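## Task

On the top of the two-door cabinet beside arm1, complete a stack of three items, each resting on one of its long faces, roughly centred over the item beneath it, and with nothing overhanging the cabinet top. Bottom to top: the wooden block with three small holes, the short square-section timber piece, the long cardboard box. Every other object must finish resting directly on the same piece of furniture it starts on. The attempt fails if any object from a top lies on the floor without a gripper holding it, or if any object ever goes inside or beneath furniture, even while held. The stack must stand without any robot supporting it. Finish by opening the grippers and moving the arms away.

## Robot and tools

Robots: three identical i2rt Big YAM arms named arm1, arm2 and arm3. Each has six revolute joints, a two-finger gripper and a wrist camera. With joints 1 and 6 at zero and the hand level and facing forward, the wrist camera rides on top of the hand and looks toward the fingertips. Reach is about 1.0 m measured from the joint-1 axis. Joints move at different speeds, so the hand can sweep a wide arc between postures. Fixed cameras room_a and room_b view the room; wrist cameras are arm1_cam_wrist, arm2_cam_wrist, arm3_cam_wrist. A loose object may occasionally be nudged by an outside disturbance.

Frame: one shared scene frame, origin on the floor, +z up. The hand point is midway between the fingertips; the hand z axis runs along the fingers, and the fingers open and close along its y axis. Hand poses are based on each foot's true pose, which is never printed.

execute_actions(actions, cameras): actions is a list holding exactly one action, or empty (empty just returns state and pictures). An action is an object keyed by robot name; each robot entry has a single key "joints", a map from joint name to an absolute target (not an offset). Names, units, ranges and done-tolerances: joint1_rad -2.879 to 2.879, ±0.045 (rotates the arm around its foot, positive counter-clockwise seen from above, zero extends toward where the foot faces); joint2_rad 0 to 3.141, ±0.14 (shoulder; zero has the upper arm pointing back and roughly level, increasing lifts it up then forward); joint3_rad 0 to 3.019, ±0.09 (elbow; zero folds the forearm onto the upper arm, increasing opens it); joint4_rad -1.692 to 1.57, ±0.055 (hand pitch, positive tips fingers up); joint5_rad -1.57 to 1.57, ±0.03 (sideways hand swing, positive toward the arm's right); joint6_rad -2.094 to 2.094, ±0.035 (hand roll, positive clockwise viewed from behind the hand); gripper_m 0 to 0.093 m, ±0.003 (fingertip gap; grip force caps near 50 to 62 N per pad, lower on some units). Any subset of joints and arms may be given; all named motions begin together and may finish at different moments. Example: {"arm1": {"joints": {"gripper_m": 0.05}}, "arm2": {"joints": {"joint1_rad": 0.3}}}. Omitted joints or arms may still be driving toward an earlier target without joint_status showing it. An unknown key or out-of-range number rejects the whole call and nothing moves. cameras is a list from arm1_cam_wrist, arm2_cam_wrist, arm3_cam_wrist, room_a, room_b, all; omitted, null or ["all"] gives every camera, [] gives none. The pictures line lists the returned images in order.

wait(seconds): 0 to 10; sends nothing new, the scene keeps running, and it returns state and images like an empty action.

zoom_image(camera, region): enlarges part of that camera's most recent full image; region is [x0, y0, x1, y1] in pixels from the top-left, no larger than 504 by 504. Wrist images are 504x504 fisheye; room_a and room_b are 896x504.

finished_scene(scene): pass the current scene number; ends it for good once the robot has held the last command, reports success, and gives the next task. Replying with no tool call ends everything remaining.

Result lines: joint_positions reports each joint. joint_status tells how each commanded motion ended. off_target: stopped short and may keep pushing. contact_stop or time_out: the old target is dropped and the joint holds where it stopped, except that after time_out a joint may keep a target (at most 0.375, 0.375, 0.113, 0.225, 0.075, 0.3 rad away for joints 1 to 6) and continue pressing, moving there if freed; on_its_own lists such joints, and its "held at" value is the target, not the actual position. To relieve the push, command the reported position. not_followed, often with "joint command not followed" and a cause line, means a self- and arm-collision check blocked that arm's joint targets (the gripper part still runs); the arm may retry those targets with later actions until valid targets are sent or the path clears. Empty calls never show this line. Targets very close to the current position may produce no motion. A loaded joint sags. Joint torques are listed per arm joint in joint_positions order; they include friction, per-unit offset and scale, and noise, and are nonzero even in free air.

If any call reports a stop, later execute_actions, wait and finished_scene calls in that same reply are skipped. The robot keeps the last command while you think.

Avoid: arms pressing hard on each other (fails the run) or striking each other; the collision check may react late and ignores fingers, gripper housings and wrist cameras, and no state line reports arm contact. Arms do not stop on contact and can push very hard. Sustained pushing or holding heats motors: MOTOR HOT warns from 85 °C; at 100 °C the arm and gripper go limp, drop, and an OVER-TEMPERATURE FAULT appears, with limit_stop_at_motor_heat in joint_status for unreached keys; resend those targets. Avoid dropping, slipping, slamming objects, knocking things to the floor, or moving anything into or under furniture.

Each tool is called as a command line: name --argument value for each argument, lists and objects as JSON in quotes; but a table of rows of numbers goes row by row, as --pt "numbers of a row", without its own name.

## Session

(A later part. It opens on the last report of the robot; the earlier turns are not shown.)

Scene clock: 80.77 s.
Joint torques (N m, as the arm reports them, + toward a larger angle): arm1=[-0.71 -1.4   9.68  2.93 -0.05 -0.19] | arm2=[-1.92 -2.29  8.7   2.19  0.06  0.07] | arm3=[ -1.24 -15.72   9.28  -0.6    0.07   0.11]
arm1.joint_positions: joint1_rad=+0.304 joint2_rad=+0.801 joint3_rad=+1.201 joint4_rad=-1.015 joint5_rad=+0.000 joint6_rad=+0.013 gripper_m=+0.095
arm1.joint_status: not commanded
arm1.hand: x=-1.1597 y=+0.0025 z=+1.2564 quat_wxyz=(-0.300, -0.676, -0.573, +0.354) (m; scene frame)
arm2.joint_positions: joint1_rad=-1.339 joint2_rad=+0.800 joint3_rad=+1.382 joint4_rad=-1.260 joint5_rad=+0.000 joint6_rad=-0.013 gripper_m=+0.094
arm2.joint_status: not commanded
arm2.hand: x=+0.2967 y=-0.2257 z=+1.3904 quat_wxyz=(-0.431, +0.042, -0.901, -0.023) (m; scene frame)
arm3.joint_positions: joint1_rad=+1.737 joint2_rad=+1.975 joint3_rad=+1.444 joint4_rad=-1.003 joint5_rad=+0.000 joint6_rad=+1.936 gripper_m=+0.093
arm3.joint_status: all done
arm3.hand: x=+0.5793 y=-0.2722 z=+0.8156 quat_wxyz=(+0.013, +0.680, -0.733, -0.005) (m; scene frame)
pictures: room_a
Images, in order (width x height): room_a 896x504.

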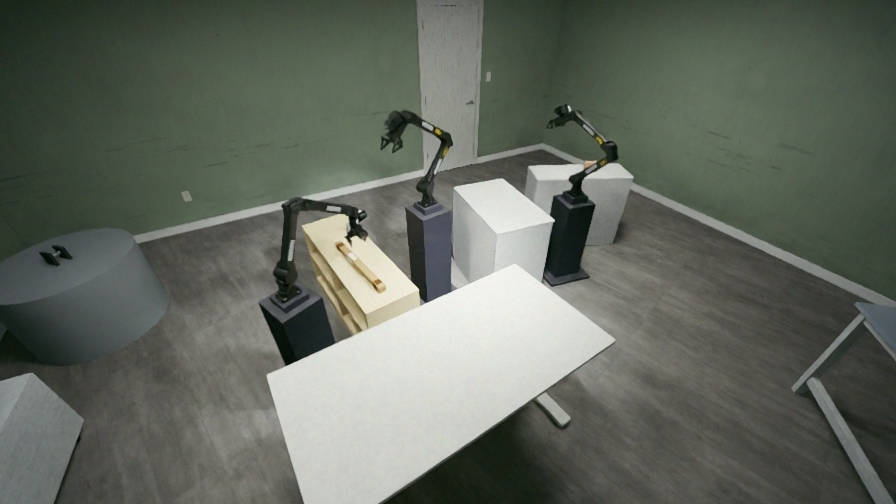

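execute_actions --actions '[{"arm3":{"joints":{"joint1_rad":0.2,"joint2_rad":1.0,"joint3_rad":1.0,"joint4_rad":-1.0,"joint6_rad":0}},"arm2":{"joints":{"joint1_rad":-1.455,"joint6_rad":1.627}}}]' --cameras '["room_a"]'

execute_actions --actions '[{"arm2":{"joints":{"joint2_rad":2.31,"joint3_rad":1.61,"joint4_rad":-0.874}}}]' --cameras '["arm2_cam_wrist","room_a"]'

Scene clock: 84.00 s.
Joint torques (N m, as the arm reports them, + toward a larger angle): arm1=[-0.69 -1.38  9.67  2.93 -0.05 -0.19] | arm2=[-2.23 -2.11  8.73  2.07  0.12  0.04] | arm3=[-0.95 -4.94 10.91  1.38 -0.04 -0.12]
arm1.joint_positions: joint1_rad=+0.304 joint2_rad=+0.801 joint3_rad=+1.201 joint4_rad=-1.015 joint5_rad=+0.000 joint6_rad=+0.013 gripper_m=+0.095
arm1.joint_status: not commanded
arm1.hand: x=-1.1597 y=+0.0025 z=+1.2564 quat_wxyz=(-0.300, -0.676, -0.573, +0.354) (m; scene frame)
arm2.joint_positions: joint1_rad=-1.451 joint2_rad=+0.800 joint3_rad=+1.382 joint4_rad=-1.260 joint5_rad=+0.000 joint6_rad=+1.613 gripper_m=+0.094
arm2.joint_status: all done
arm2.hand: x=+0.2978 y=-0.2614 z=+1.3899 quat_wxyz=(-0.297, -0.661, -0.614, -0.312) (m; scene frame)
arm3.joint_positions: joint1_rad=+0.203 joint2_rad=+0.994 joint3_rad=+1.002 joint4_rad=-1.003 joint5_rad=+0.001 joint6_rad=+0.012 gripper_m=+0.093
arm3.joint_status: all done
arm3.hand: x=+1.0003 y=+0.2590 z=+1.0885 quat_wxyz=(-0.167, +0.777, -0.563, -0.227) (m; scene frame)
pictures: room_a
Images, in order (width x height): room_a 896x504.

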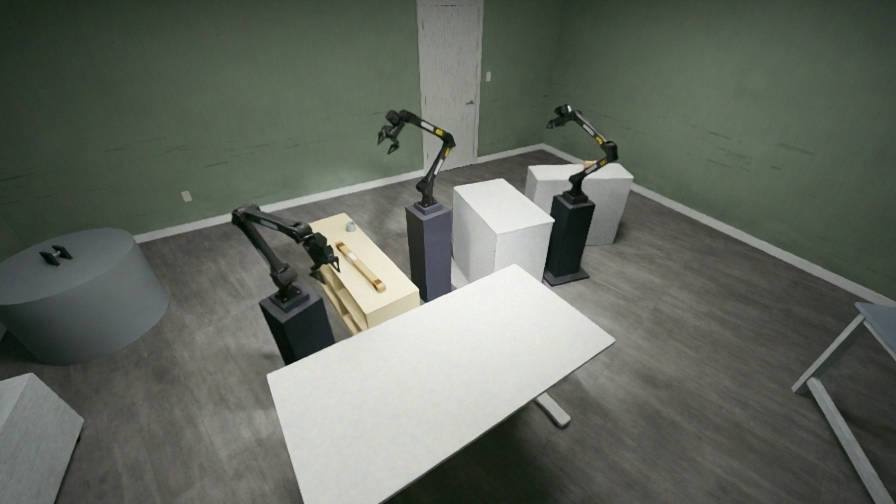

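Scene clock: 85.87 s.
Joint torques (N m, as the arm reports them, + toward a larger angle): arm1=[-0.69 -1.42  9.67  2.93 -0.05 -0.19] | arm2=[ -1.85 -19.72   5.94   0.36   0.15   0.08] | arm3=[-0.99 -4.9  11.02  1.38 -0.04 -0.16]
arm1.joint_positions: joint1_rad=+0.304 joint2_rad=+0.801 joint3_rad=+1.201 joint4_rad=-1.015 joint5_rad=+0.000 joint6_rad=+0.013 gripper_m=+0.095
arm1.joint_status: not commanded
arm1.hand: x=-1.1597 y=+0.0025 z=+1.2564 quat_wxyz=(-0.300, -0.676, -0.573, +0.354) (m; scene frame)
arm2.joint_positions: joint1_rad=-1.451 joint2_rad=+2.297 joint3_rad=+1.606 joint4_rad=-0.876 joint5_rad=+0.000 joint6_rad=+1.614 gripper_m=+0.094
arm2.joint_status: all done
arm2.hand: x=+0.5987 y=-0.2597 z=+0.7632 quat_wxyz=(+0.005, -0.730, -0.683, -0.006) (m; scene frame)
arm3.joint_positions: joint1_rad=+0.203 joint2_rad=+0.994 joint3_rad=+1.002 joint4_rad=-1.003 joint5_rad=+0.001 joint6_rad=+0.012 gripper_m=+0.093
arm3.joint_status: not commanded
arm3.hand: x=+1.0003 y=+0.2590 z=+1.0885 quat_wxyz=(-0.167, +0.777, -0.563, -0.227) (m; scene frame)
pictures: arm2_cam_wrist, room_a
Images, in order (width x height): arm2_cam_wrist 504x504, room_a 896x504.

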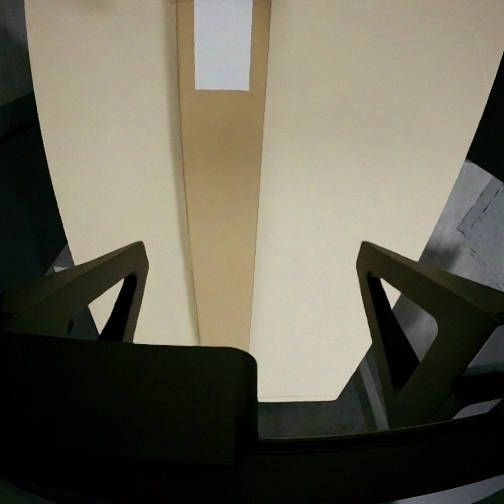

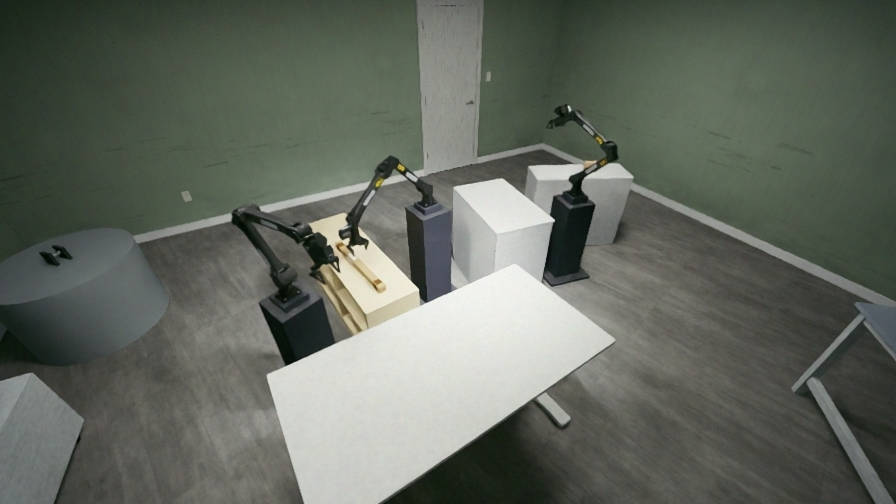

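execute_actions --actions '[{"arm2":{"joints":{"joint2_rad":2.43,"joint3_rad":1.735,"joint4_rad":-0.89}}}]' --cameras '["arm2_cam_wrist"]'

Scene clock: 88.43 s.
Joint torques (N m, as the arm reports them, + toward a larger angle): arm1=[-0.68 -1.42  9.66  2.93 -0.05 -0.19] | arm2=[ -1.78 -20.94   8.41  -0.25   0.13   0.07] | arm3=[-0.99 -4.91 11.01  1.39 -0.04 -0.15]
arm1.joint_positions: joint1_rad=+0.304 joint2_rad=+0.801 joint3_rad=+1.201 joint4_rad=-1.015 joint5_rad=+0.000 joint6_rad=+0.013 gripper_m=+0.095
arm1.joint_status: not commanded
arm1.hand: x=-1.1597 y=+0.0025 z=+1.2564 quat_wxyz=(-0.300, -0.676, -0.573, +0.354) (m; scene frame)
arm2.joint_positions: joint1_rad=-1.451 joint2_rad=+2.420 joint3_rad=+1.691 joint4_rad=-0.882 joint5_rad=+0.000 joint6_rad=+1.614 gripper_m=+0.094
arm2.joint_status: all done
arm2.hand: x=+0.6054 y=-0.2592 z=+0.7137 quat_wxyz=(+0.020, -0.730, -0.683, +0.010) (m; scene frame)
arm3.joint_positions: joint1_rad=+0.203 joint2_rad=+0.994 joint3_rad=+1.002 joint4_rad=-1.003 joint5_rad=+0.001 joint6_rad=+0.012 gripper_m=+0.093
arm3.joint_status: not commanded
arm3.hand: x=+1.0003 y=+0.2590 z=+1.0885 quat_wxyz=(-0.167, +0.777, -0.563, -0.227) (m; scene frame)
pictures: arm2_cam_wrist
Images, in order (width x height): arm2_cam_wrist 504x504.

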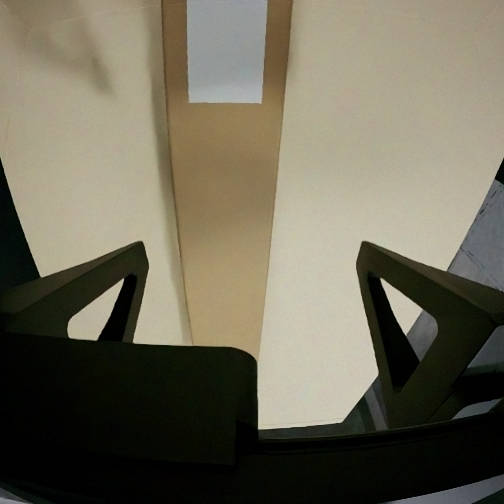

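execute_actions --actions '[{"arm2":{"joints":{"joint2_rad":2.44,"joint3_rad":1.78,"joint4_rad":-0.9}}}]' --cameras '["arm2_cam_wrist"]'

Scene clock: 89.73 s.
Joint torques (N m, as the arm reports them, + toward a larger angle): arm1=[-0.72 -1.39  9.66  2.92 -0.05 -0.19] | arm2=[ -1.82 -20.74   8.35  -0.24   0.17   0.07] | arm3=[-1.01 -4.89 11.02  1.39 -0.03 -0.16]
arm1.joint_positions: joint1_rad=+0.304 joint2_rad=+0.801 joint3_rad=+1.201 joint4_rad=-1.015 joint5_rad=+0.000 joint6_rad=+0.013 gripper_m=+0.095
arm1.joint_status: not commanded
arm1.hand: x=-1.1597 y=+0.0025 z=+1.2564 quat_wxyz=(-0.300, -0.676, -0.573, +0.354) (m; scene frame)
arm2.joint_positions: joint1_rad=-1.451 joint2_rad=+2.420 joint3_rad=+1.738 joint4_rad=-0.891 joint5_rad=+0.000 joint6_rad=+1.614 gripper_m=+0.094
arm2.joint_status: all done
arm2.hand: x=+0.6266 y=-0.2599 z=+0.7272 quat_wxyz=(+0.006, -0.730, -0.683, -0.004) (m; scene frame)
arm3.joint_positions: joint1_rad=+0.203 joint2_rad=+0.994 joint3_rad=+1.002 joint4_rad=-1.003 joint5_rad=+0.001 joint6_rad=+0.012 gripper_m=+0.093
arm3.joint_status: not commanded
arm3.hand: x=+1.0003 y=+0.2590 z=+1.0885 quat_wxyz=(-0.167, +0.777, -0.563, -0.227) (m; scene frame)
pictures: arm2_cam_wrist
Images, in order (width x height): arm2_cam_wrist 504x504.

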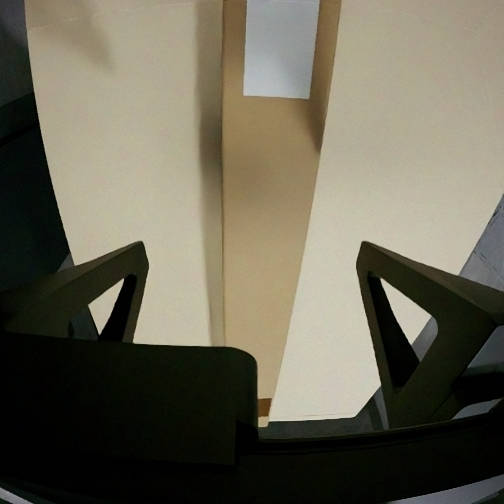

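execute_actions --actions '[{"arm2":{"joints":{"joint2_rad":2.56,"joint3_rad":1.80,"joint4_rad":-0.79}}}]' --cameras '["arm2_cam_wrist","room_a"]'

Scene clock: 91.33 s.
Joint torques (N m, as the arm reports them, + toward a larger angle): arm1=[-0.69 -1.4   9.67  2.92 -0.05 -0.19] | arm2=[ -1.63 -22.27   7.     0.66   0.15   0.07] | arm3=[-0.94 -4.96 11.03  1.39 -0.03 -0.16]
arm1.joint_positions: joint1_rad=+0.304 joint2_rad=+0.801 joint3_rad=+1.201 joint4_rad=-1.015 joint5_rad=+0.000 joint6_rad=+0.013 gripper_m=+0.095
arm1.joint_status: not commanded
arm1.hand: x=-1.1597 y=+0.0025 z=+1.2564 quat_wxyz=(-0.300, -0.676, -0.573, +0.354) (m; scene frame)
arm2.joint_positions: joint1_rad=-1.451 joint2_rad=+2.559 joint3_rad=+1.771 joint4_rad=-0.799 joint5_rad=+0.000 joint6_rad=+1.614 gripper_m=+0.094
arm2.joint_status: all done
arm2.hand: x=+0.6200 y=-0.2586 z=+0.6494 quat_wxyz=(+0.012, -0.730, -0.683, +0.002) (m; scene frame)
arm3.joint_positions: joint1_rad=+0.203 joint2_rad=+0.994 joint3_rad=+1.002 joint4_rad=-1.003 joint5_rad=+0.001 joint6_rad=+0.012 gripper_m=+0.093
arm3.joint_status: not commanded
arm3.hand: x=+1.0003 y=+0.2590 z=+1.0885 quat_wxyz=(-0.167, +0.777, -0.563, -0.227) (m; scene frame)
pictures: arm2_cam_wrist, room_a
Images, in order (width x height): arm2_cam_wrist 504x504, room_a 896x504.

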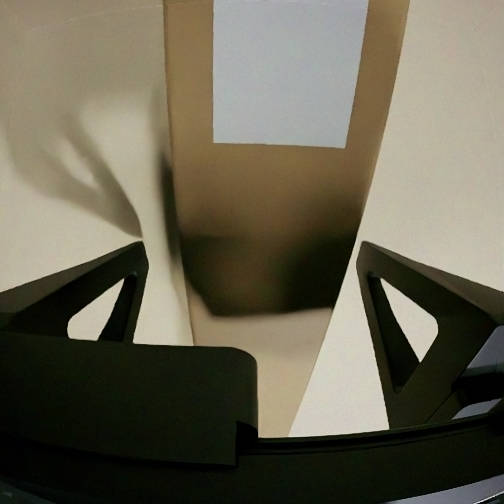

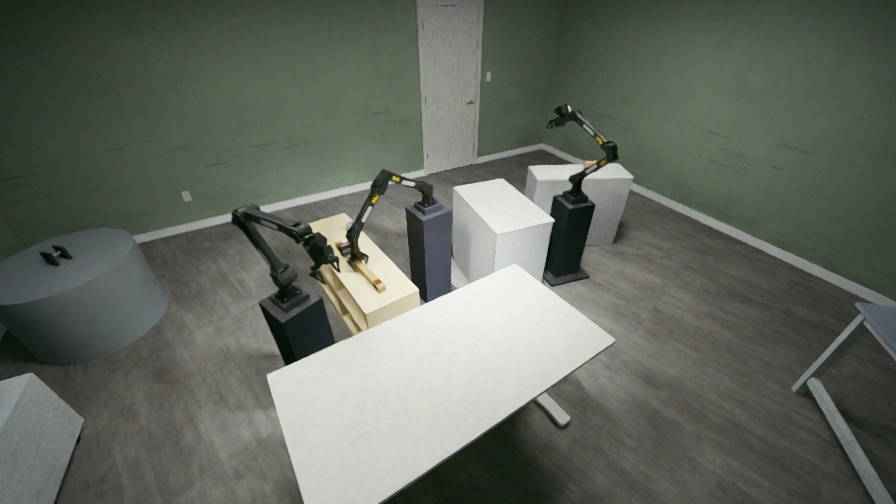

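execute_actions --actions '[{"arm2":{"joints":{"gripper_m":0.02}}}]' --cameras '["arm2_cam_wrist"]'

Scene clock: 92.50 s.
Joint torques (N m, as the arm reports them, + toward a larger angle): arm1=[-0.68 -1.38  9.67  2.92 -0.05 -0.19] | arm2=[ -1.69 -22.32   7.06   0.55   0.15   0.04] | arm3=[-0.96 -4.91 11.02  1.41 -0.04 -0.16]
arm1.joint_positions: joint1_rad=+0.304 joint2_rad=+0.801 joint3_rad=+1.201 joint4_rad=-1.015 joint5_rad=+0.000 joint6_rad=+0.013 gripper_m=+0.095
arm1.joint_status: not commanded
arm1.hand: x=-1.1597 y=+0.0025 z=+1.2564 quat_wxyz=(-0.300, -0.676, -0.573, +0.354) (m; scene frame)
arm2.joint_positions: joint1_rad=-1.451 joint2_rad=+2.559 joint3_rad=+1.771 joint4_rad=-0.799 joint5_rad=+0.000 joint6_rad=+1.617 gripper_m=+0.049
arm2.joint_status: gripper_m off_target (ended at +0.049, target +0.020)
arm2.hand: x=+0.6202 y=-0.2587 z=+0.6493 quat_wxyz=(+0.011, -0.732, -0.682, +0.001) (m; scene frame)
arm3.joint_positions: joint1_rad=+0.203 joint2_rad=+0.994 joint3_rad=+1.002 joint4_rad=-1.003 joint5_rad=+0.001 joint6_rad=+0.012 gripper_m=+0.093
arm3.joint_status: not commanded
arm3.hand: x=+1.0003 y=+0.2590 z=+1.0885 quat_wxyz=(-0.167, +0.777, -0.563, -0.227) (m; scene frame)
pictures: arm2_cam_wrist
Images, in order (width x height): arm2_cam_wrist 504x504.

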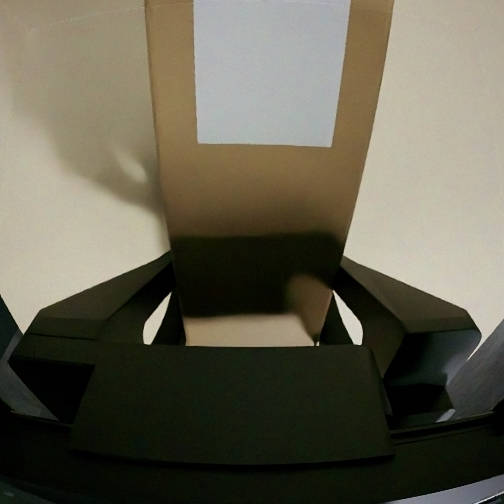

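execute_actions --actions '[{"arm2":{"joints":{"joint2_rad":2.0,"joint3_rad":1.67,"joint4_rad":-1.234,"gripper_m":0.02}}}]' --cameras '["room_a"]'

execute_actions --actions '[{"arm2":{"joints":{"joint1_rad":1.293,"joint6_rad":1.55,"gripper_m":0.02}}}]' --cameras '["room_a","room_b","arm2_cam_wrist"]'

Scene clock: 95.30 s.
Joint torques (N m, as the arm reports them, + toward a larger angle): arm1=[-0.7  -1.42  9.66  2.93 -0.05 -0.19] | arm2=[ -1.77 -18.26   8.2   -0.28   0.14   0.03] | arm3=[-1.04 -4.93 11.03  1.38 -0.04 -0.15]
arm1.joint_positions: joint1_rad=+0.304 joint2_rad=+0.801 joint3_rad=+1.201 joint4_rad=-1.015 joint5_rad=+0.000 joint6_rad=+0.013 gripper_m=+0.095
arm1.joint_status: not commanded
arm1.hand: x=-1.1597 y=+0.0025 z=+1.2564 quat_wxyz=(-0.300, -0.676, -0.573, +0.354) (m; scene frame)
arm2.joint_positions: joint1_rad=-1.451 joint2_rad=+1.991 joint3_rad=+1.656 joint4_rad=-1.224 joint5_rad=+0.000 joint6_rad=+1.617 gripper_m=+0.049
arm2.joint_status: gripper_m off_target (ended at +0.049, target +0.020); the others done
arm2.hand: x=+0.5819 y=-0.2622 z=+0.9610 quat_wxyz=(+0.002, -0.732, -0.682, -0.008) (m; scene frame)
arm3.joint_positions: joint1_rad=+0.203 joint2_rad=+0.994 joint3_rad=+1.002 joint4_rad=-1.003 joint5_rad=+0.001 joint6_rad=+0.012 gripper_m=+0.093
arm3.joint_status: not commanded
arm3.hand: x=+1.0003 y=+0.2590 z=+1.0885 quat_wxyz=(-0.167, +0.777, -0.563, -0.227) (m; scene frame)
pictures: room_a
Images, in order (width x height): room_a 896x504.

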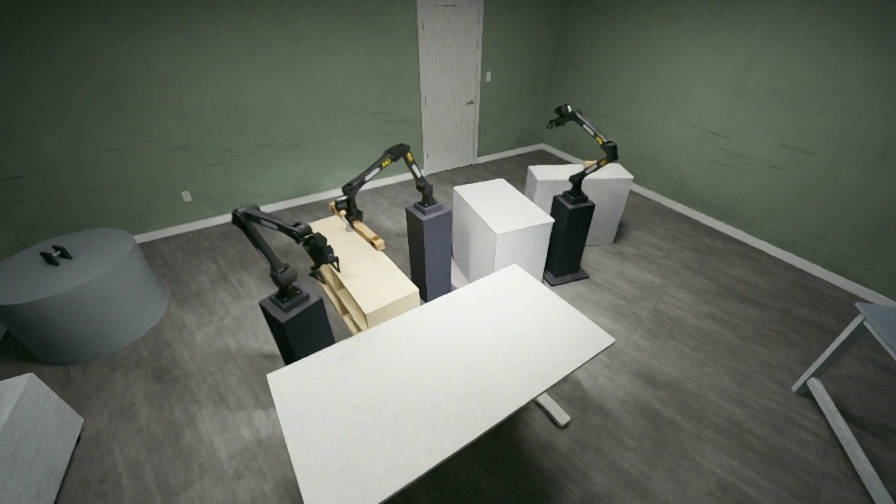

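Scene clock: 97.90 s.
Joint torques (N m, as the arm reports them, + toward a larger angle): arm1=[-0.72 -1.41  9.66  2.93 -0.05 -0.19] | arm2=[ -2.84 -18.34   8.18  -0.28   0.25  -0.14] | arm3=[-1.01 -4.87 11.02  1.41 -0.04 -0.16]
arm1.joint_positions: joint1_rad=+0.304 joint2_rad=+0.801 joint3_rad=+1.201 joint4_rad=-1.015 joint5_rad=+0.000 joint6_rad=+0.013 gripper_m=+0.095
arm1.joint_status: not commanded
arm1.hand: x=-1.1597 y=+0.0025 z=+1.2564 quat_wxyz=(-0.300, -0.676, -0.573, +0.354) (m; scene frame)
arm2.joint_positions: joint1_rad=+1.300 joint2_rad=+1.991 joint3_rad=+1.656 joint4_rad=-1.224 joint5_rad=-0.002 joint6_rad=+1.561 gripper_m=+0.050
arm2.joint_status: gripper_m off_target (ended at +0.050, target +0.020); the others done
arm2.hand: x=-0.5709 y=-0.0047 z=+0.9664 quat_wxyz=(+0.001, +0.551, -0.835, -0.011) (m; scene frame)
arm3.joint_positions: joint1_rad=+0.203 joint2_rad=+0.994 joint3_rad=+1.002 joint4_rad=-1.003 joint5_rad=+0.001 joint6_rad=+0.012 gripper_m=+0.093
arm3.joint_status: not commanded
arm3.hand: x=+1.0003 y=+0.2590 z=+1.0885 quat_wxyz=(-0.167, +0.777, -0.563, -0.227) (m; scene frame)
pictures: arm2_cam_wrist, room_a, room_b
Images, in order (width x height): arm2_cam_wrist 504x504, room_a 896x504, room_b 896x504.

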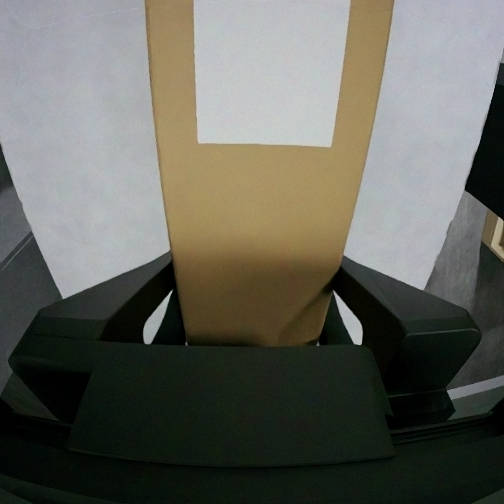

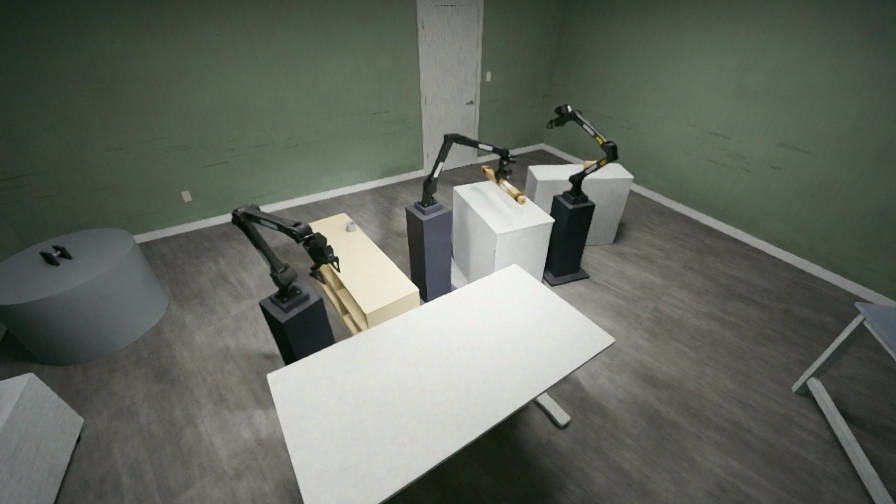

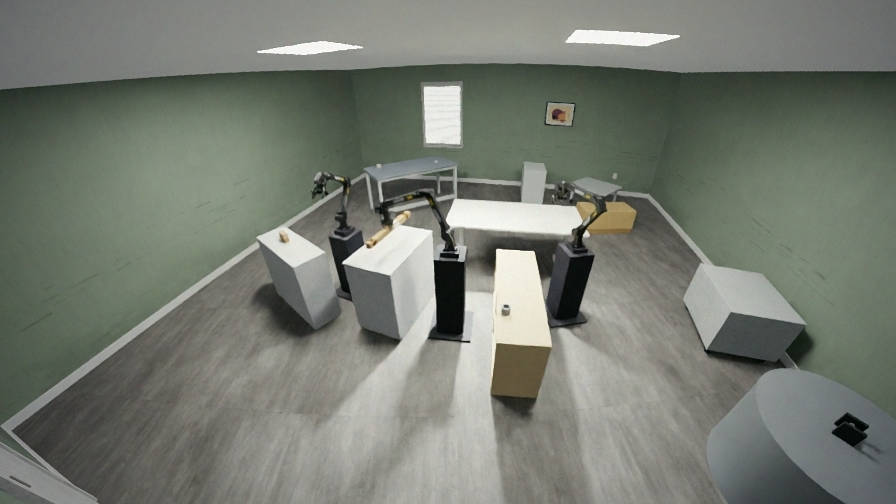

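execute_actions --actions '[{"arm2":{"joints":{"joint2_rad":2.13,"joint3_rad":1.58,"joint4_rad":-1.034,"gripper_m":0.02}}}]' --cameras '["room_a","room_b"]'

zoom_image --camera "room_b" --region '[320, 170, 470, 290]'

zoom_image --camera "room_a" --region '[430, 120, 580, 240]'

Scene clock: 99.30 s.
Joint torques (N m, as the arm reports them, + toward a larger angle): arm1=[-0.71 -1.42  9.66  2.93 -0.05 -0.19] | arm2=[ -2.93 -21.14   6.6    0.64   0.26  -0.15] | arm3=[-0.95 -4.95 11.03  1.38 -0.04 -0.15]
arm1.joint_positions: joint1_rad=+0.304 joint2_rad=+0.801 joint3_rad=+1.201 joint4_rad=-1.015 joint5_rad=+0.000 joint6_rad=+0.013 gripper_m=+0.095
arm1.joint_status: not commanded
arm1.hand: x=-1.1597 y=+0.0025 z=+1.2564 quat_wxyz=(-0.300, -0.676, -0.573, +0.354) (m; scene frame)
arm2.joint_positions: joint1_rad=+1.300 joint2_rad=+2.146 joint3_rad=+1.574 joint4_rad=-1.045 joint5_rad=-0.002 joint6_rad=+1.561 gripper_m=+0.050
arm2.joint_status: gripper_m off_target (ended at +0.050, target +0.020); the others done
arm2.hand: x=-0.5645 y=-0.0059 z=+0.8486 quat_wxyz=(-0.015, +0.550, -0.835, +0.013) (m; scene frame)
arm3.joint_positions: joint1_rad=+0.203 joint2_rad=+0.994 joint3_rad=+1.002 joint4_rad=-1.003 joint5_rad=+0.001 joint6_rad=+0.012 gripper_m=+0.093
arm3.joint_status: not commanded
arm3.hand: x=+1.0003 y=+0.2590 z=+1.0885 quat_wxyz=(-0.167, +0.777, -0.563, -0.227) (m; scene frame)
pictures: room_a, room_b
Images, in order (width x height): room_a 896x504, room_b 896x504.

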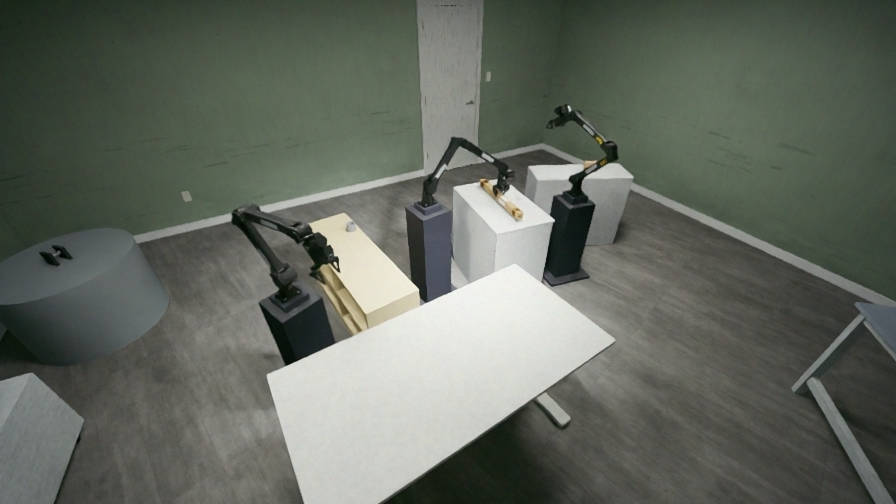

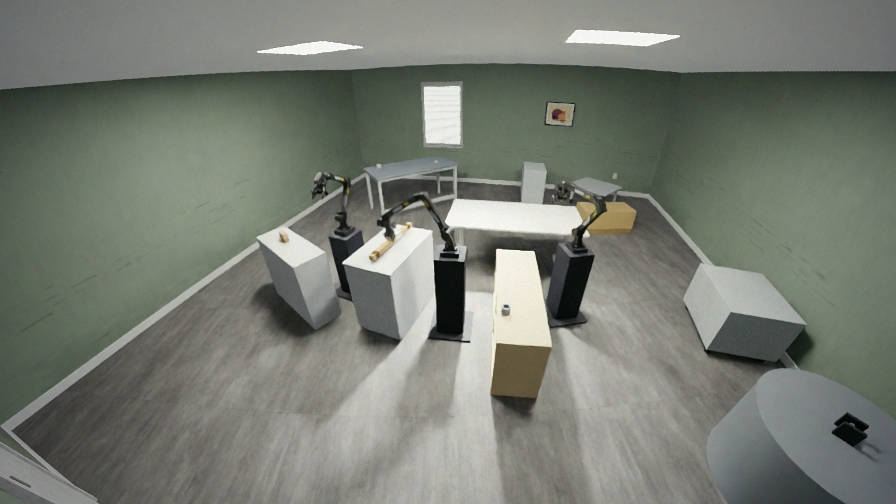

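Region (320, 170, 470, 290) of room_b's 896x504 image, scaled by 3.360, with more detail than that image has; it fills the top 403 rows of this view, and the rest is white.

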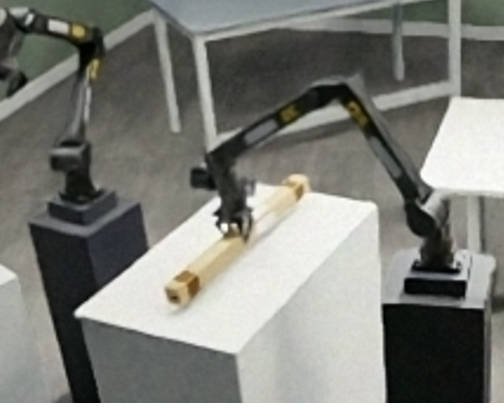

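Region (430, 120, 580, 240) of room_a's 896x504 image, scaled by 3.360, with more detail than that image has; it fills the top 403 rows of this view, and the rest is white.

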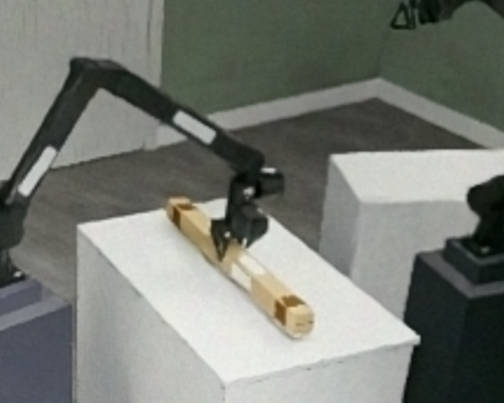

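execute_actions --actions '[{"arm2":{"joints":{"joint2_rad":2.20,"joint3_rad":1.565,"joint4_rad":-0.95,"gripper_m":0.02}}}]' --cameras '["room_b"]'

zoom_image --camera "room_b" --region '[320, 170, 470, 290]'

Scene clock: 100.37 s.
Joint torques (N m, as the arm reports them, + toward a larger angle): arm1=[-0.69 -1.42  9.68  2.93 -0.05 -0.19] | arm2=[ -2.8  -18.92   5.67   0.78   0.25  -0.16] | arm3=[-1.04 -4.94 11.02  1.38 -0.04 -0.15]
arm1.joint_positions: joint1_rad=+0.304 joint2_rad=+0.801 joint3_rad=+1.201 joint4_rad=-1.015 joint5_rad=+0.000 joint6_rad=+0.013 gripper_m=+0.095
arm1.joint_status: not commanded
arm1.hand: x=-1.1597 y=+0.0025 z=+1.2564 quat_wxyz=(-0.300, -0.676, -0.573, +0.354) (m; scene frame)
arm2.joint_positions: joint1_rad=+1.300 joint2_rad=+2.185 joint3_rad=+1.574 joint4_rad=-0.961 joint5_rad=-0.002 joint6_rad=+1.561 gripper_m=+0.050
arm2.joint_status: gripper_m off_target (ended at +0.050, target +0.020); the others done
arm2.hand: x=-0.5768 y=-0.0002 z=+0.8256 quat_wxyz=(-0.003, +0.551, -0.835, -0.005) (m; scene frame)
arm3.joint_positions: joint1_rad=+0.203 joint2_rad=+0.994 joint3_rad=+1.002 joint4_rad=-1.003 joint5_rad=+0.001 joint6_rad=+0.012 gripper_m=+0.093
arm3.joint_status: not commanded
arm3.hand: x=+1.0003 y=+0.2590 z=+1.0885 quat_wxyz=(-0.167, +0.777, -0.563, -0.227) (m; scene frame)
pictures: room_b
Images, in order (width x height): room_b 896x504.

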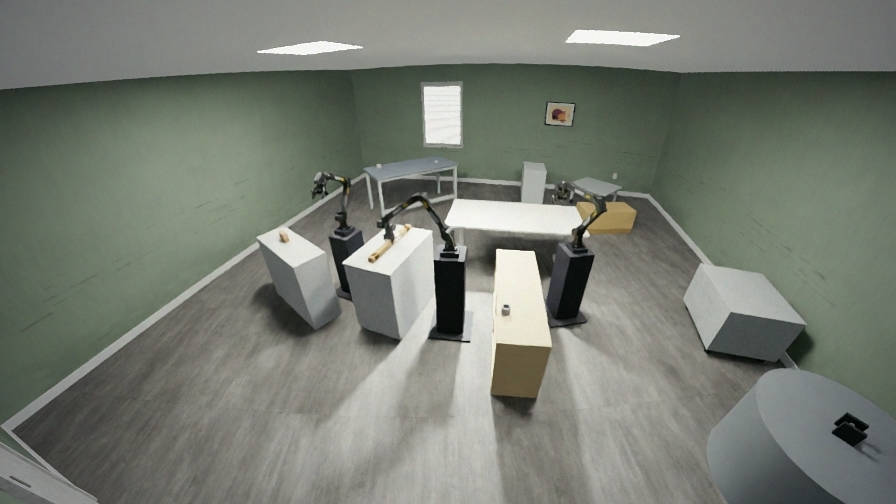

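Region (320, 170, 470, 290) of room_b's 896x504 image, scaled by 3.360, with more detail than that image has; it fills the top 403 rows of this view, and the rest is white.

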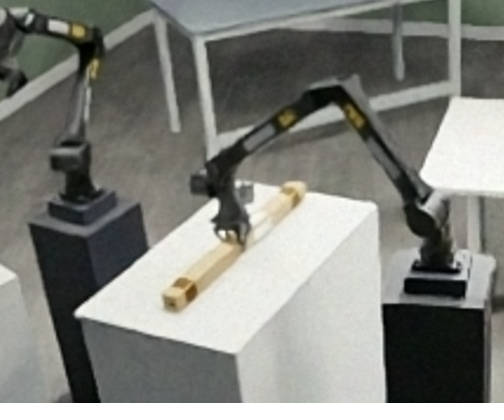

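execute_actions --actions '[{"arm2":{"joints":{"joint2_rad":2.235,"joint4_rad":-0.925,"gripper_m":0.02}}}]' --cameras '["room_b"]'

Scene clock: 101.10 s.
Joint torques (N m, as the arm reports them, + toward a larger angle): arm1=[-0.68 -1.42  9.66  2.93 -0.05 -0.19] | arm2=[ -2.65 -17.5    5.5    0.79   0.24  -0.14] | arm3=[-0.98 -4.85 11.03  1.38 -0.04 -0.15]
arm1.joint_positions: joint1_rad=+0.304 joint2_rad=+0.801 joint3_rad=+1.201 joint4_rad=-1.015 joint5_rad=+0.000 joint6_rad=+0.013 gripper_m=+0.095
arm1.joint_status: not commanded
arm1.hand: x=-1.1597 y=+0.0025 z=+1.2564 quat_wxyz=(-0.300, -0.676, -0.573, +0.354) (m; scene frame)
arm2.joint_positions: joint1_rad=+1.300 joint2_rad=+2.198 joint3_rad=+1.574 joint4_rad=-0.936 joint5_rad=-0.002 joint6_rad=+1.560 gripper_m=+0.049
arm2.joint_status: gripper_m off_target (ended at +0.049, target +0.020); the others done
arm2.hand: x=-0.5800 y=+0.0013 z=+0.8178 quat_wxyz=(+0.000, +0.551, -0.834, -0.010) (m; scene frame)
arm3.joint_positions: joint1_rad=+0.203 joint2_rad=+0.994 joint3_rad=+1.002 joint4_rad=-1.003 joint5_rad=+0.001 joint6_rad=+0.012 gripper_m=+0.093
arm3.joint_status: not commanded
arm3.hand: x=+1.0003 y=+0.2590 z=+1.0885 quat_wxyz=(-0.167, +0.777, -0.563, -0.227) (m; scene frame)
pictures: room_b
Images, in order (width x height): room_b 896x504.

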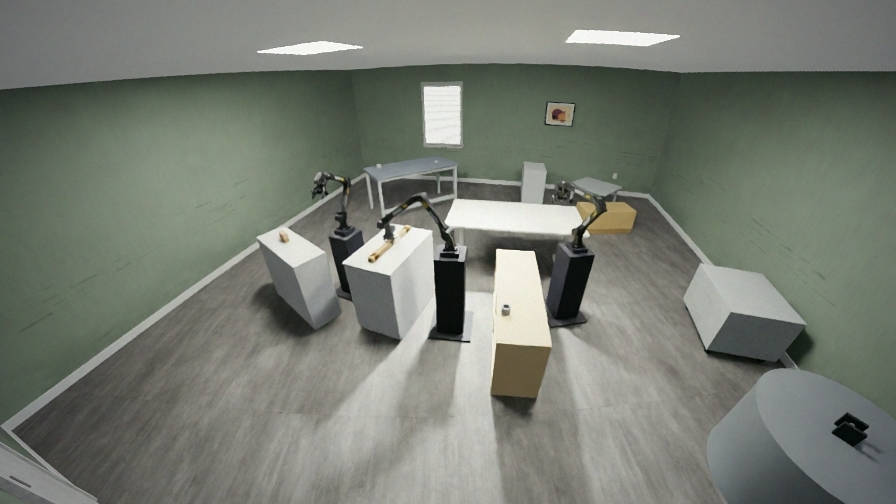

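execute_actions --actions '[{"arm2":{"joints":{"joint2_rad":2.198,"gripper_m":0.093}}}]' --cameras '["arm2_cam_wrist"]'

execute_actions --actions '[{"arm2":{"joints":{"joint2_rad":1.95,"joint3_rad":1.63,"joint4_rad":-1.25}}}]' --cameras '["room_b","arm2_cam_wrist"]'

Scene clock: 102.20 s.
Joint torques (N m, as the arm reports them, + toward a larger angle): arm1=[-0.71 -1.4   9.67  2.93 -0.05 -0.19] | arm2=[ -2.93 -20.84   5.63   0.67   0.26  -0.14] | arm3=[-0.99 -4.88 11.03  1.38 -0.03 -0.15]
arm1.joint_positions: joint1_rad=+0.304 joint2_rad=+0.801 joint3_rad=+1.201 joint4_rad=-1.015 joint5_rad=+0.000 joint6_rad=+0.013 gripper_m=+0.095
arm1.joint_status: not commanded
arm1.hand: x=-1.1597 y=+0.0025 z=+1.2564 quat_wxyz=(-0.300, -0.676, -0.573, +0.354) (m; scene frame)
arm2.joint_positions: joint1_rad=+1.300 joint2_rad=+2.198 joint3_rad=+1.574 joint4_rad=-0.935 joint5_rad=-0.002 joint6_rad=+1.560 gripper_m=+0.093
arm2.joint_status: all done
arm2.hand: x=-0.5801 y=+0.0014 z=+0.8177 quat_wxyz=(+0.001, +0.551, -0.834, -0.011) (m; scene frame)
arm3.joint_positions: joint1_rad=+0.203 joint2_rad=+0.994 joint3_rad=+1.002 joint4_rad=-1.003 joint5_rad=+0.001 joint6_rad=+0.012 gripper_m=+0.093
arm3.joint_status: not commanded
arm3.hand: x=+1.0003 y=+0.2590 z=+1.0885 quat_wxyz=(-0.167, +0.777, -0.563, -0.227) (m; scene frame)
pictures: arm2_cam_wrist
Images, in order (width x height): arm2_cam_wrist 504x504.

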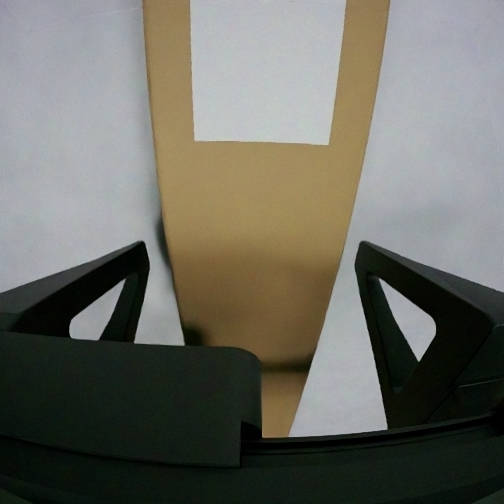

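Scene clock: 103.43 s.
Joint torques (N m, as the arm reports them, + toward a larger angle): arm1=[-0.68 -1.41  9.67  2.92 -0.05 -0.19] | arm2=[ -2.69 -16.56   9.11  -0.24   0.26  -0.15] | arm3=[-0.97 -4.82 11.03  1.38 -0.04 -0.15]
arm1.joint_positions: joint1_rad=+0.304 joint2_rad=+0.801 joint3_rad=+1.201 joint4_rad=-1.015 joint5_rad=+0.000 joint6_rad=+0.013 gripper_m=+0.095
arm1.joint_status: not commanded
arm1.hand: x=-1.1597 y=+0.0025 z=+1.2564 quat_wxyz=(-0.300, -0.676, -0.573, +0.354) (m; scene frame)
arm2.joint_positions: joint1_rad=+1.300 joint2_rad=+1.926 joint3_rad=+1.602 joint4_rad=-1.239 joint5_rad=-0.002 joint6_rad=+1.560 gripper_m=+0.093
arm2.joint_status: all done
arm2.hand: x=-0.5517 y=-0.0134 z=+0.9835 quat_wxyz=(-0.001, +0.551, -0.835, -0.009) (m; scene frame)
arm3.joint_positions: joint1_rad=+0.203 joint2_rad=+0.994 joint3_rad=+1.002 joint4_rad=-1.003 joint5_rad=+0.001 joint6_rad=+0.012 gripper_m=+0.093
arm3.joint_status: not commanded
arm3.hand: x=+1.0003 y=+0.2590 z=+1.0885 quat_wxyz=(-0.167, +0.777, -0.563, -0.227) (m; scene frame)
pictures: arm2_cam_wrist, room_b
Images, in order (width x height): arm2_cam_wrist 504x504, room_b 896x504.

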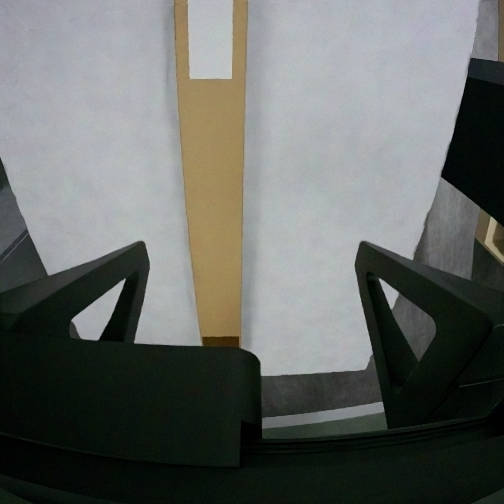

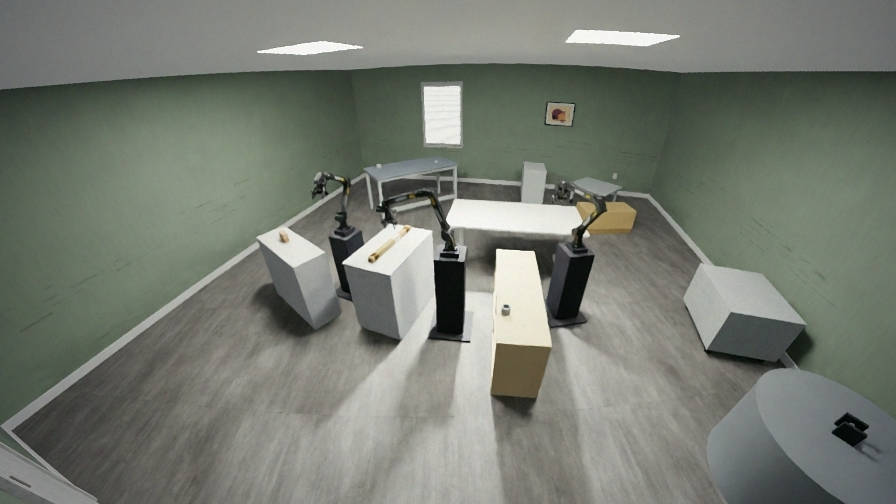

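execute_actions --actions '[{"arm2":{"joints":{"joint1_rad":-0.3,"joint2_rad":1.0,"joint3_rad":1.0,"joint4_rad":-1.0,"joint6_rad":0}},"arm1":{"joints":{"joint1_rad":1.438,"joint6_rad":1.372}}}]' --cameras '["room_b"]'

execute_actions --actions '[{"arm1":{"joints":{"joint2_rad":2.054,"joint3_rad":1.91,"joint4_rad":-1.424}}}]' --cameras '["room_b","arm1_cam_wrist"]'

Scene clock: 106.53 s.
Joint torques (N m, as the arm reports them, + toward a larger angle): arm1=[-0.07 -1.57  9.66  2.87  0.01 -0.02] | arm2=[-1.85 -5.57  7.65  1.77  0.01 -0.18] | arm3=[-0.99 -4.89 11.01  1.4  -0.04 -0.15]
arm1.joint_positions: joint1_rad=+1.433 joint2_rad=+0.801 joint3_rad=+1.201 joint4_rad=-1.015 joint5_rad=+0.000 joint6_rad=+1.355 gripper_m=+0.095
arm1.joint_status: all done
arm1.hand: x=-0.8058 y=+0.1542 z=+1.2513 quat_wxyz=(-0.427, -0.736, -0.500, -0.164) (m; scene frame)
arm2.joint_positions: joint1_rad=-0.298 joint2_rad=+1.001 joint3_rad=+1.015 joint4_rad=-1.008 joint5_rad=+0.001 joint6_rad=+0.015 gripper_m=+0.093
arm2.joint_status: all done
arm2.hand: x=+0.1481 y=+0.1028 z=+1.1751 quat_wxyz=(-0.242, +0.505, -0.813, -0.160) (m; scene frame)
arm3.joint_positions: joint1_rad=+0.203 joint2_rad=+0.994 joint3_rad=+1.002 joint4_rad=-1.003 joint5_rad=+0.001 joint6_rad=+0.012 gripper_m=+0.093
arm3.joint_status: not commanded
arm3.hand: x=+1.0003 y=+0.2590 z=+1.0885 quat_wxyz=(-0.167, +0.777, -0.563, -0.227) (m; scene frame)
pictures: room_b
Images, in order (width x height): room_b 896x504.

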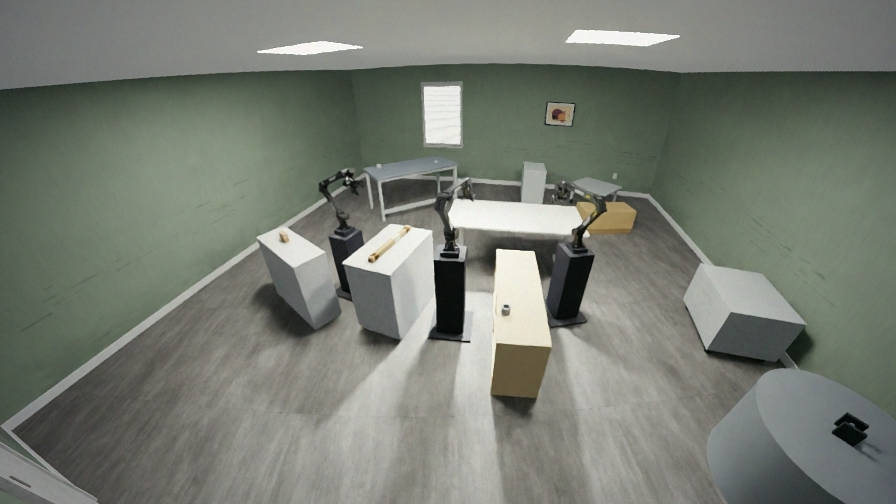

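Scene clock: 108.47 s.
Joint torques (N m, as the arm reports them, + toward a larger angle): arm1=[ -0.24 -20.63  13.18   0.06   0.06   0.05] | arm2=[-1.79 -5.83  7.62  1.81  0.01 -0.18] | arm3=[-0.99 -4.93 11.01  1.38 -0.04 -0.15]
arm1.joint_positions: joint1_rad=+1.433 joint2_rad=+2.067 joint3_rad=+1.862 joint4_rad=-1.417 joint5_rad=+0.000 joint6_rad=+1.357 gripper_m=+0.095
arm1.joint_status: all done
arm1.hand: x=-0.5927 y=+0.0035 z=+0.9010 quat_wxyz=(+0.025, -0.829, -0.558, +0.016) (m; scene frame)
arm2.joint_positions: joint1_rad=-0.298 joint2_rad=+1.001 joint3_rad=+1.015 joint4_rad=-1.008 joint5_rad=+0.001 joint6_rad=+0.014 gripper_m=+0.093
arm2.joint_status: not commanded
arm2.hand: x=+0.1481 y=+0.1028 z=+1.1751 quat_wxyz=(-0.242, +0.505, -0.813, -0.160) (m; scene frame)
arm3.joint_positions: joint1_rad=+0.203 joint2_rad=+0.994 joint3_rad=+1.002 joint4_rad=-1.003 joint5_rad=+0.001 joint6_rad=+0.012 gripper_m=+0.093
arm3.joint_status: not commanded
arm3.hand: x=+1.0003 y=+0.2590 z=+1.0885 quat_wxyz=(-0.167, +0.777, -0.563, -0.227) (m; scene frame)
pictures: arm1_cam_wrist, room_b
Images, in order (width x height): arm1_cam_wrist 504x504, room_b 896x504.

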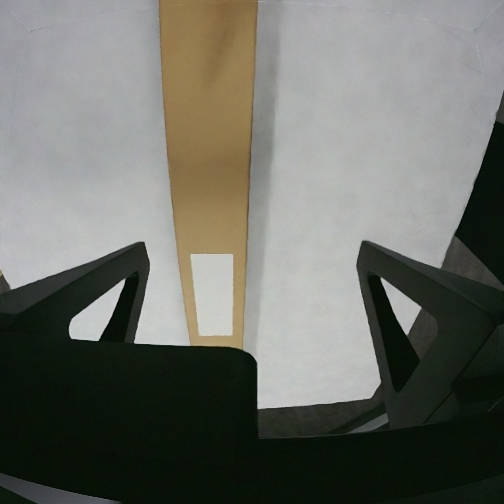

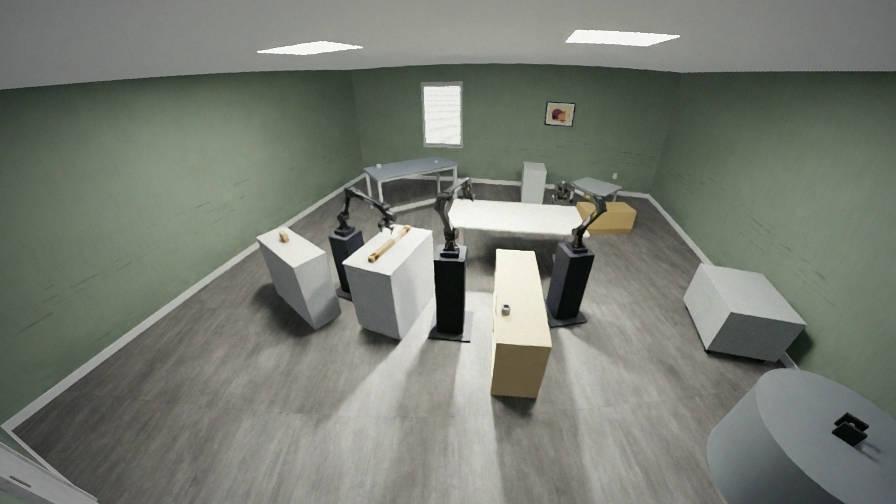

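execute_actions --actions '[{"arm1":{"joints":{"joint2_rad":2.115,"joint3_rad":1.94,"joint4_rad":-1.35}}}]' --cameras '["arm1_cam_wrist"]'

Scene clock: 110.13 s.
Joint torques (N m, as the arm reports them, + toward a larger angle): arm1=[ -0.24 -20.41  13.2    0.95   0.06   0.05] | arm2=[-1.84 -6.04  7.51  1.85  0.02 -0.16] | arm3=[-0.96 -4.89 11.04  1.38 -0.04 -0.16]
arm1.joint_positions: joint1_rad=+1.433 joint2_rad=+2.117 joint3_rad=+1.892 joint4_rad=-1.359 joint5_rad=+0.000 joint6_rad=+1.357 gripper_m=+0.095
arm1.joint_status: all done
arm1.hand: x=-0.5745 y=-0.0093 z=+0.8808 quat_wxyz=(+0.007, -0.830, -0.558, +0.009) (m; scene frame)
arm2.joint_positions: joint1_rad=-0.298 joint2_rad=+1.001 joint3_rad=+1.015 joint4_rad=-1.008 joint5_rad=+0.001 joint6_rad=+0.014 gripper_m=+0.093
arm2.joint_status: not commanded
arm2.hand: x=+0.1481 y=+0.1028 z=+1.1751 quat_wxyz=(-0.242, +0.505, -0.813, -0.160) (m; scene frame)
arm3.joint_positions: joint1_rad=+0.203 joint2_rad=+0.994 joint3_rad=+1.002 joint4_rad=-1.003 joint5_rad=+0.001 joint6_rad=+0.012 gripper_m=+0.093
arm3.joint_status: not commanded
arm3.hand: x=+1.0003 y=+0.2590 z=+1.0885 quat_wxyz=(-0.167, +0.777, -0.563, -0.227) (m; scene frame)
pictures: arm1_cam_wrist
Images, in order (width x height): arm1_cam_wrist 504x504.

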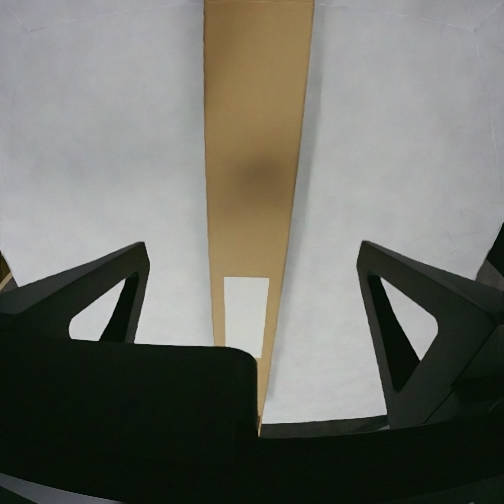

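execute_actions --actions '[{"arm1":{"joints":{"joint2_rad":2.18,"joint3_rad":1.80,"joint4_rad":-1.185}}}]' --cameras '["arm1_cam_wrist","room_b"]'

Scene clock: 111.77 s.
Joint torques (N m, as the arm reports them, + toward a larger angle): arm1=[ -0.25 -22.56   8.96   0.9    0.05   0.05] | arm2=[-1.81 -6.19  7.62  1.85  0.02 -0.18] | arm3=[-0.96 -4.87 11.02  1.39 -0.04 -0.16]
arm1.joint_positions: joint1_rad=+1.433 joint2_rad=+2.199 joint3_rad=+1.794 joint4_rad=-1.194 joint5_rad=+0.000 joint6_rad=+1.357 gripper_m=+0.095
arm1.joint_status: all done
arm1.hand: x=-0.5772 y=-0.0087 z=+0.7938 quat_wxyz=(+0.014, -0.829, -0.558, +0.012) (m; scene frame)
arm2.joint_positions: joint1_rad=-0.298 joint2_rad=+1.001 joint3_rad=+1.015 joint4_rad=-1.008 joint5_rad=+0.001 joint6_rad=+0.014 gripper_m=+0.093
arm2.joint_status: not commanded
arm2.hand: x=+0.1481 y=+0.1028 z=+1.1751 quat_wxyz=(-0.242, +0.505, -0.813, -0.160) (m; scene frame)
arm3.joint_positions: joint1_rad=+0.203 joint2_rad=+0.994 joint3_rad=+1.002 joint4_rad=-1.003 joint5_rad=+0.001 joint6_rad=+0.012 gripper_m=+0.093
arm3.joint_status: not commanded
arm3.hand: x=+1.0003 y=+0.2590 z=+1.0885 quat_wxyz=(-0.167, +0.777, -0.563, -0.227) (m; scene frame)
pictures: arm1_cam_wrist, room_b
Images, in order (width x height): arm1_cam_wrist 504x504, room_b 896x504.

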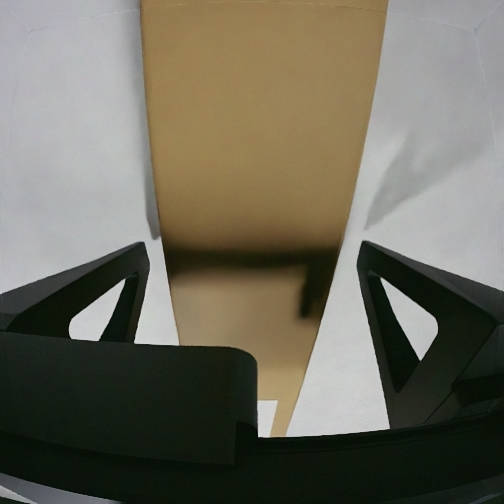

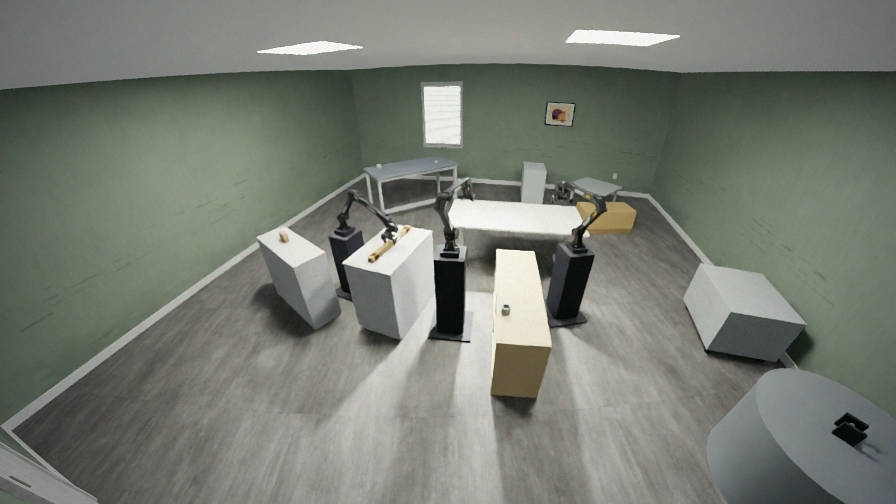

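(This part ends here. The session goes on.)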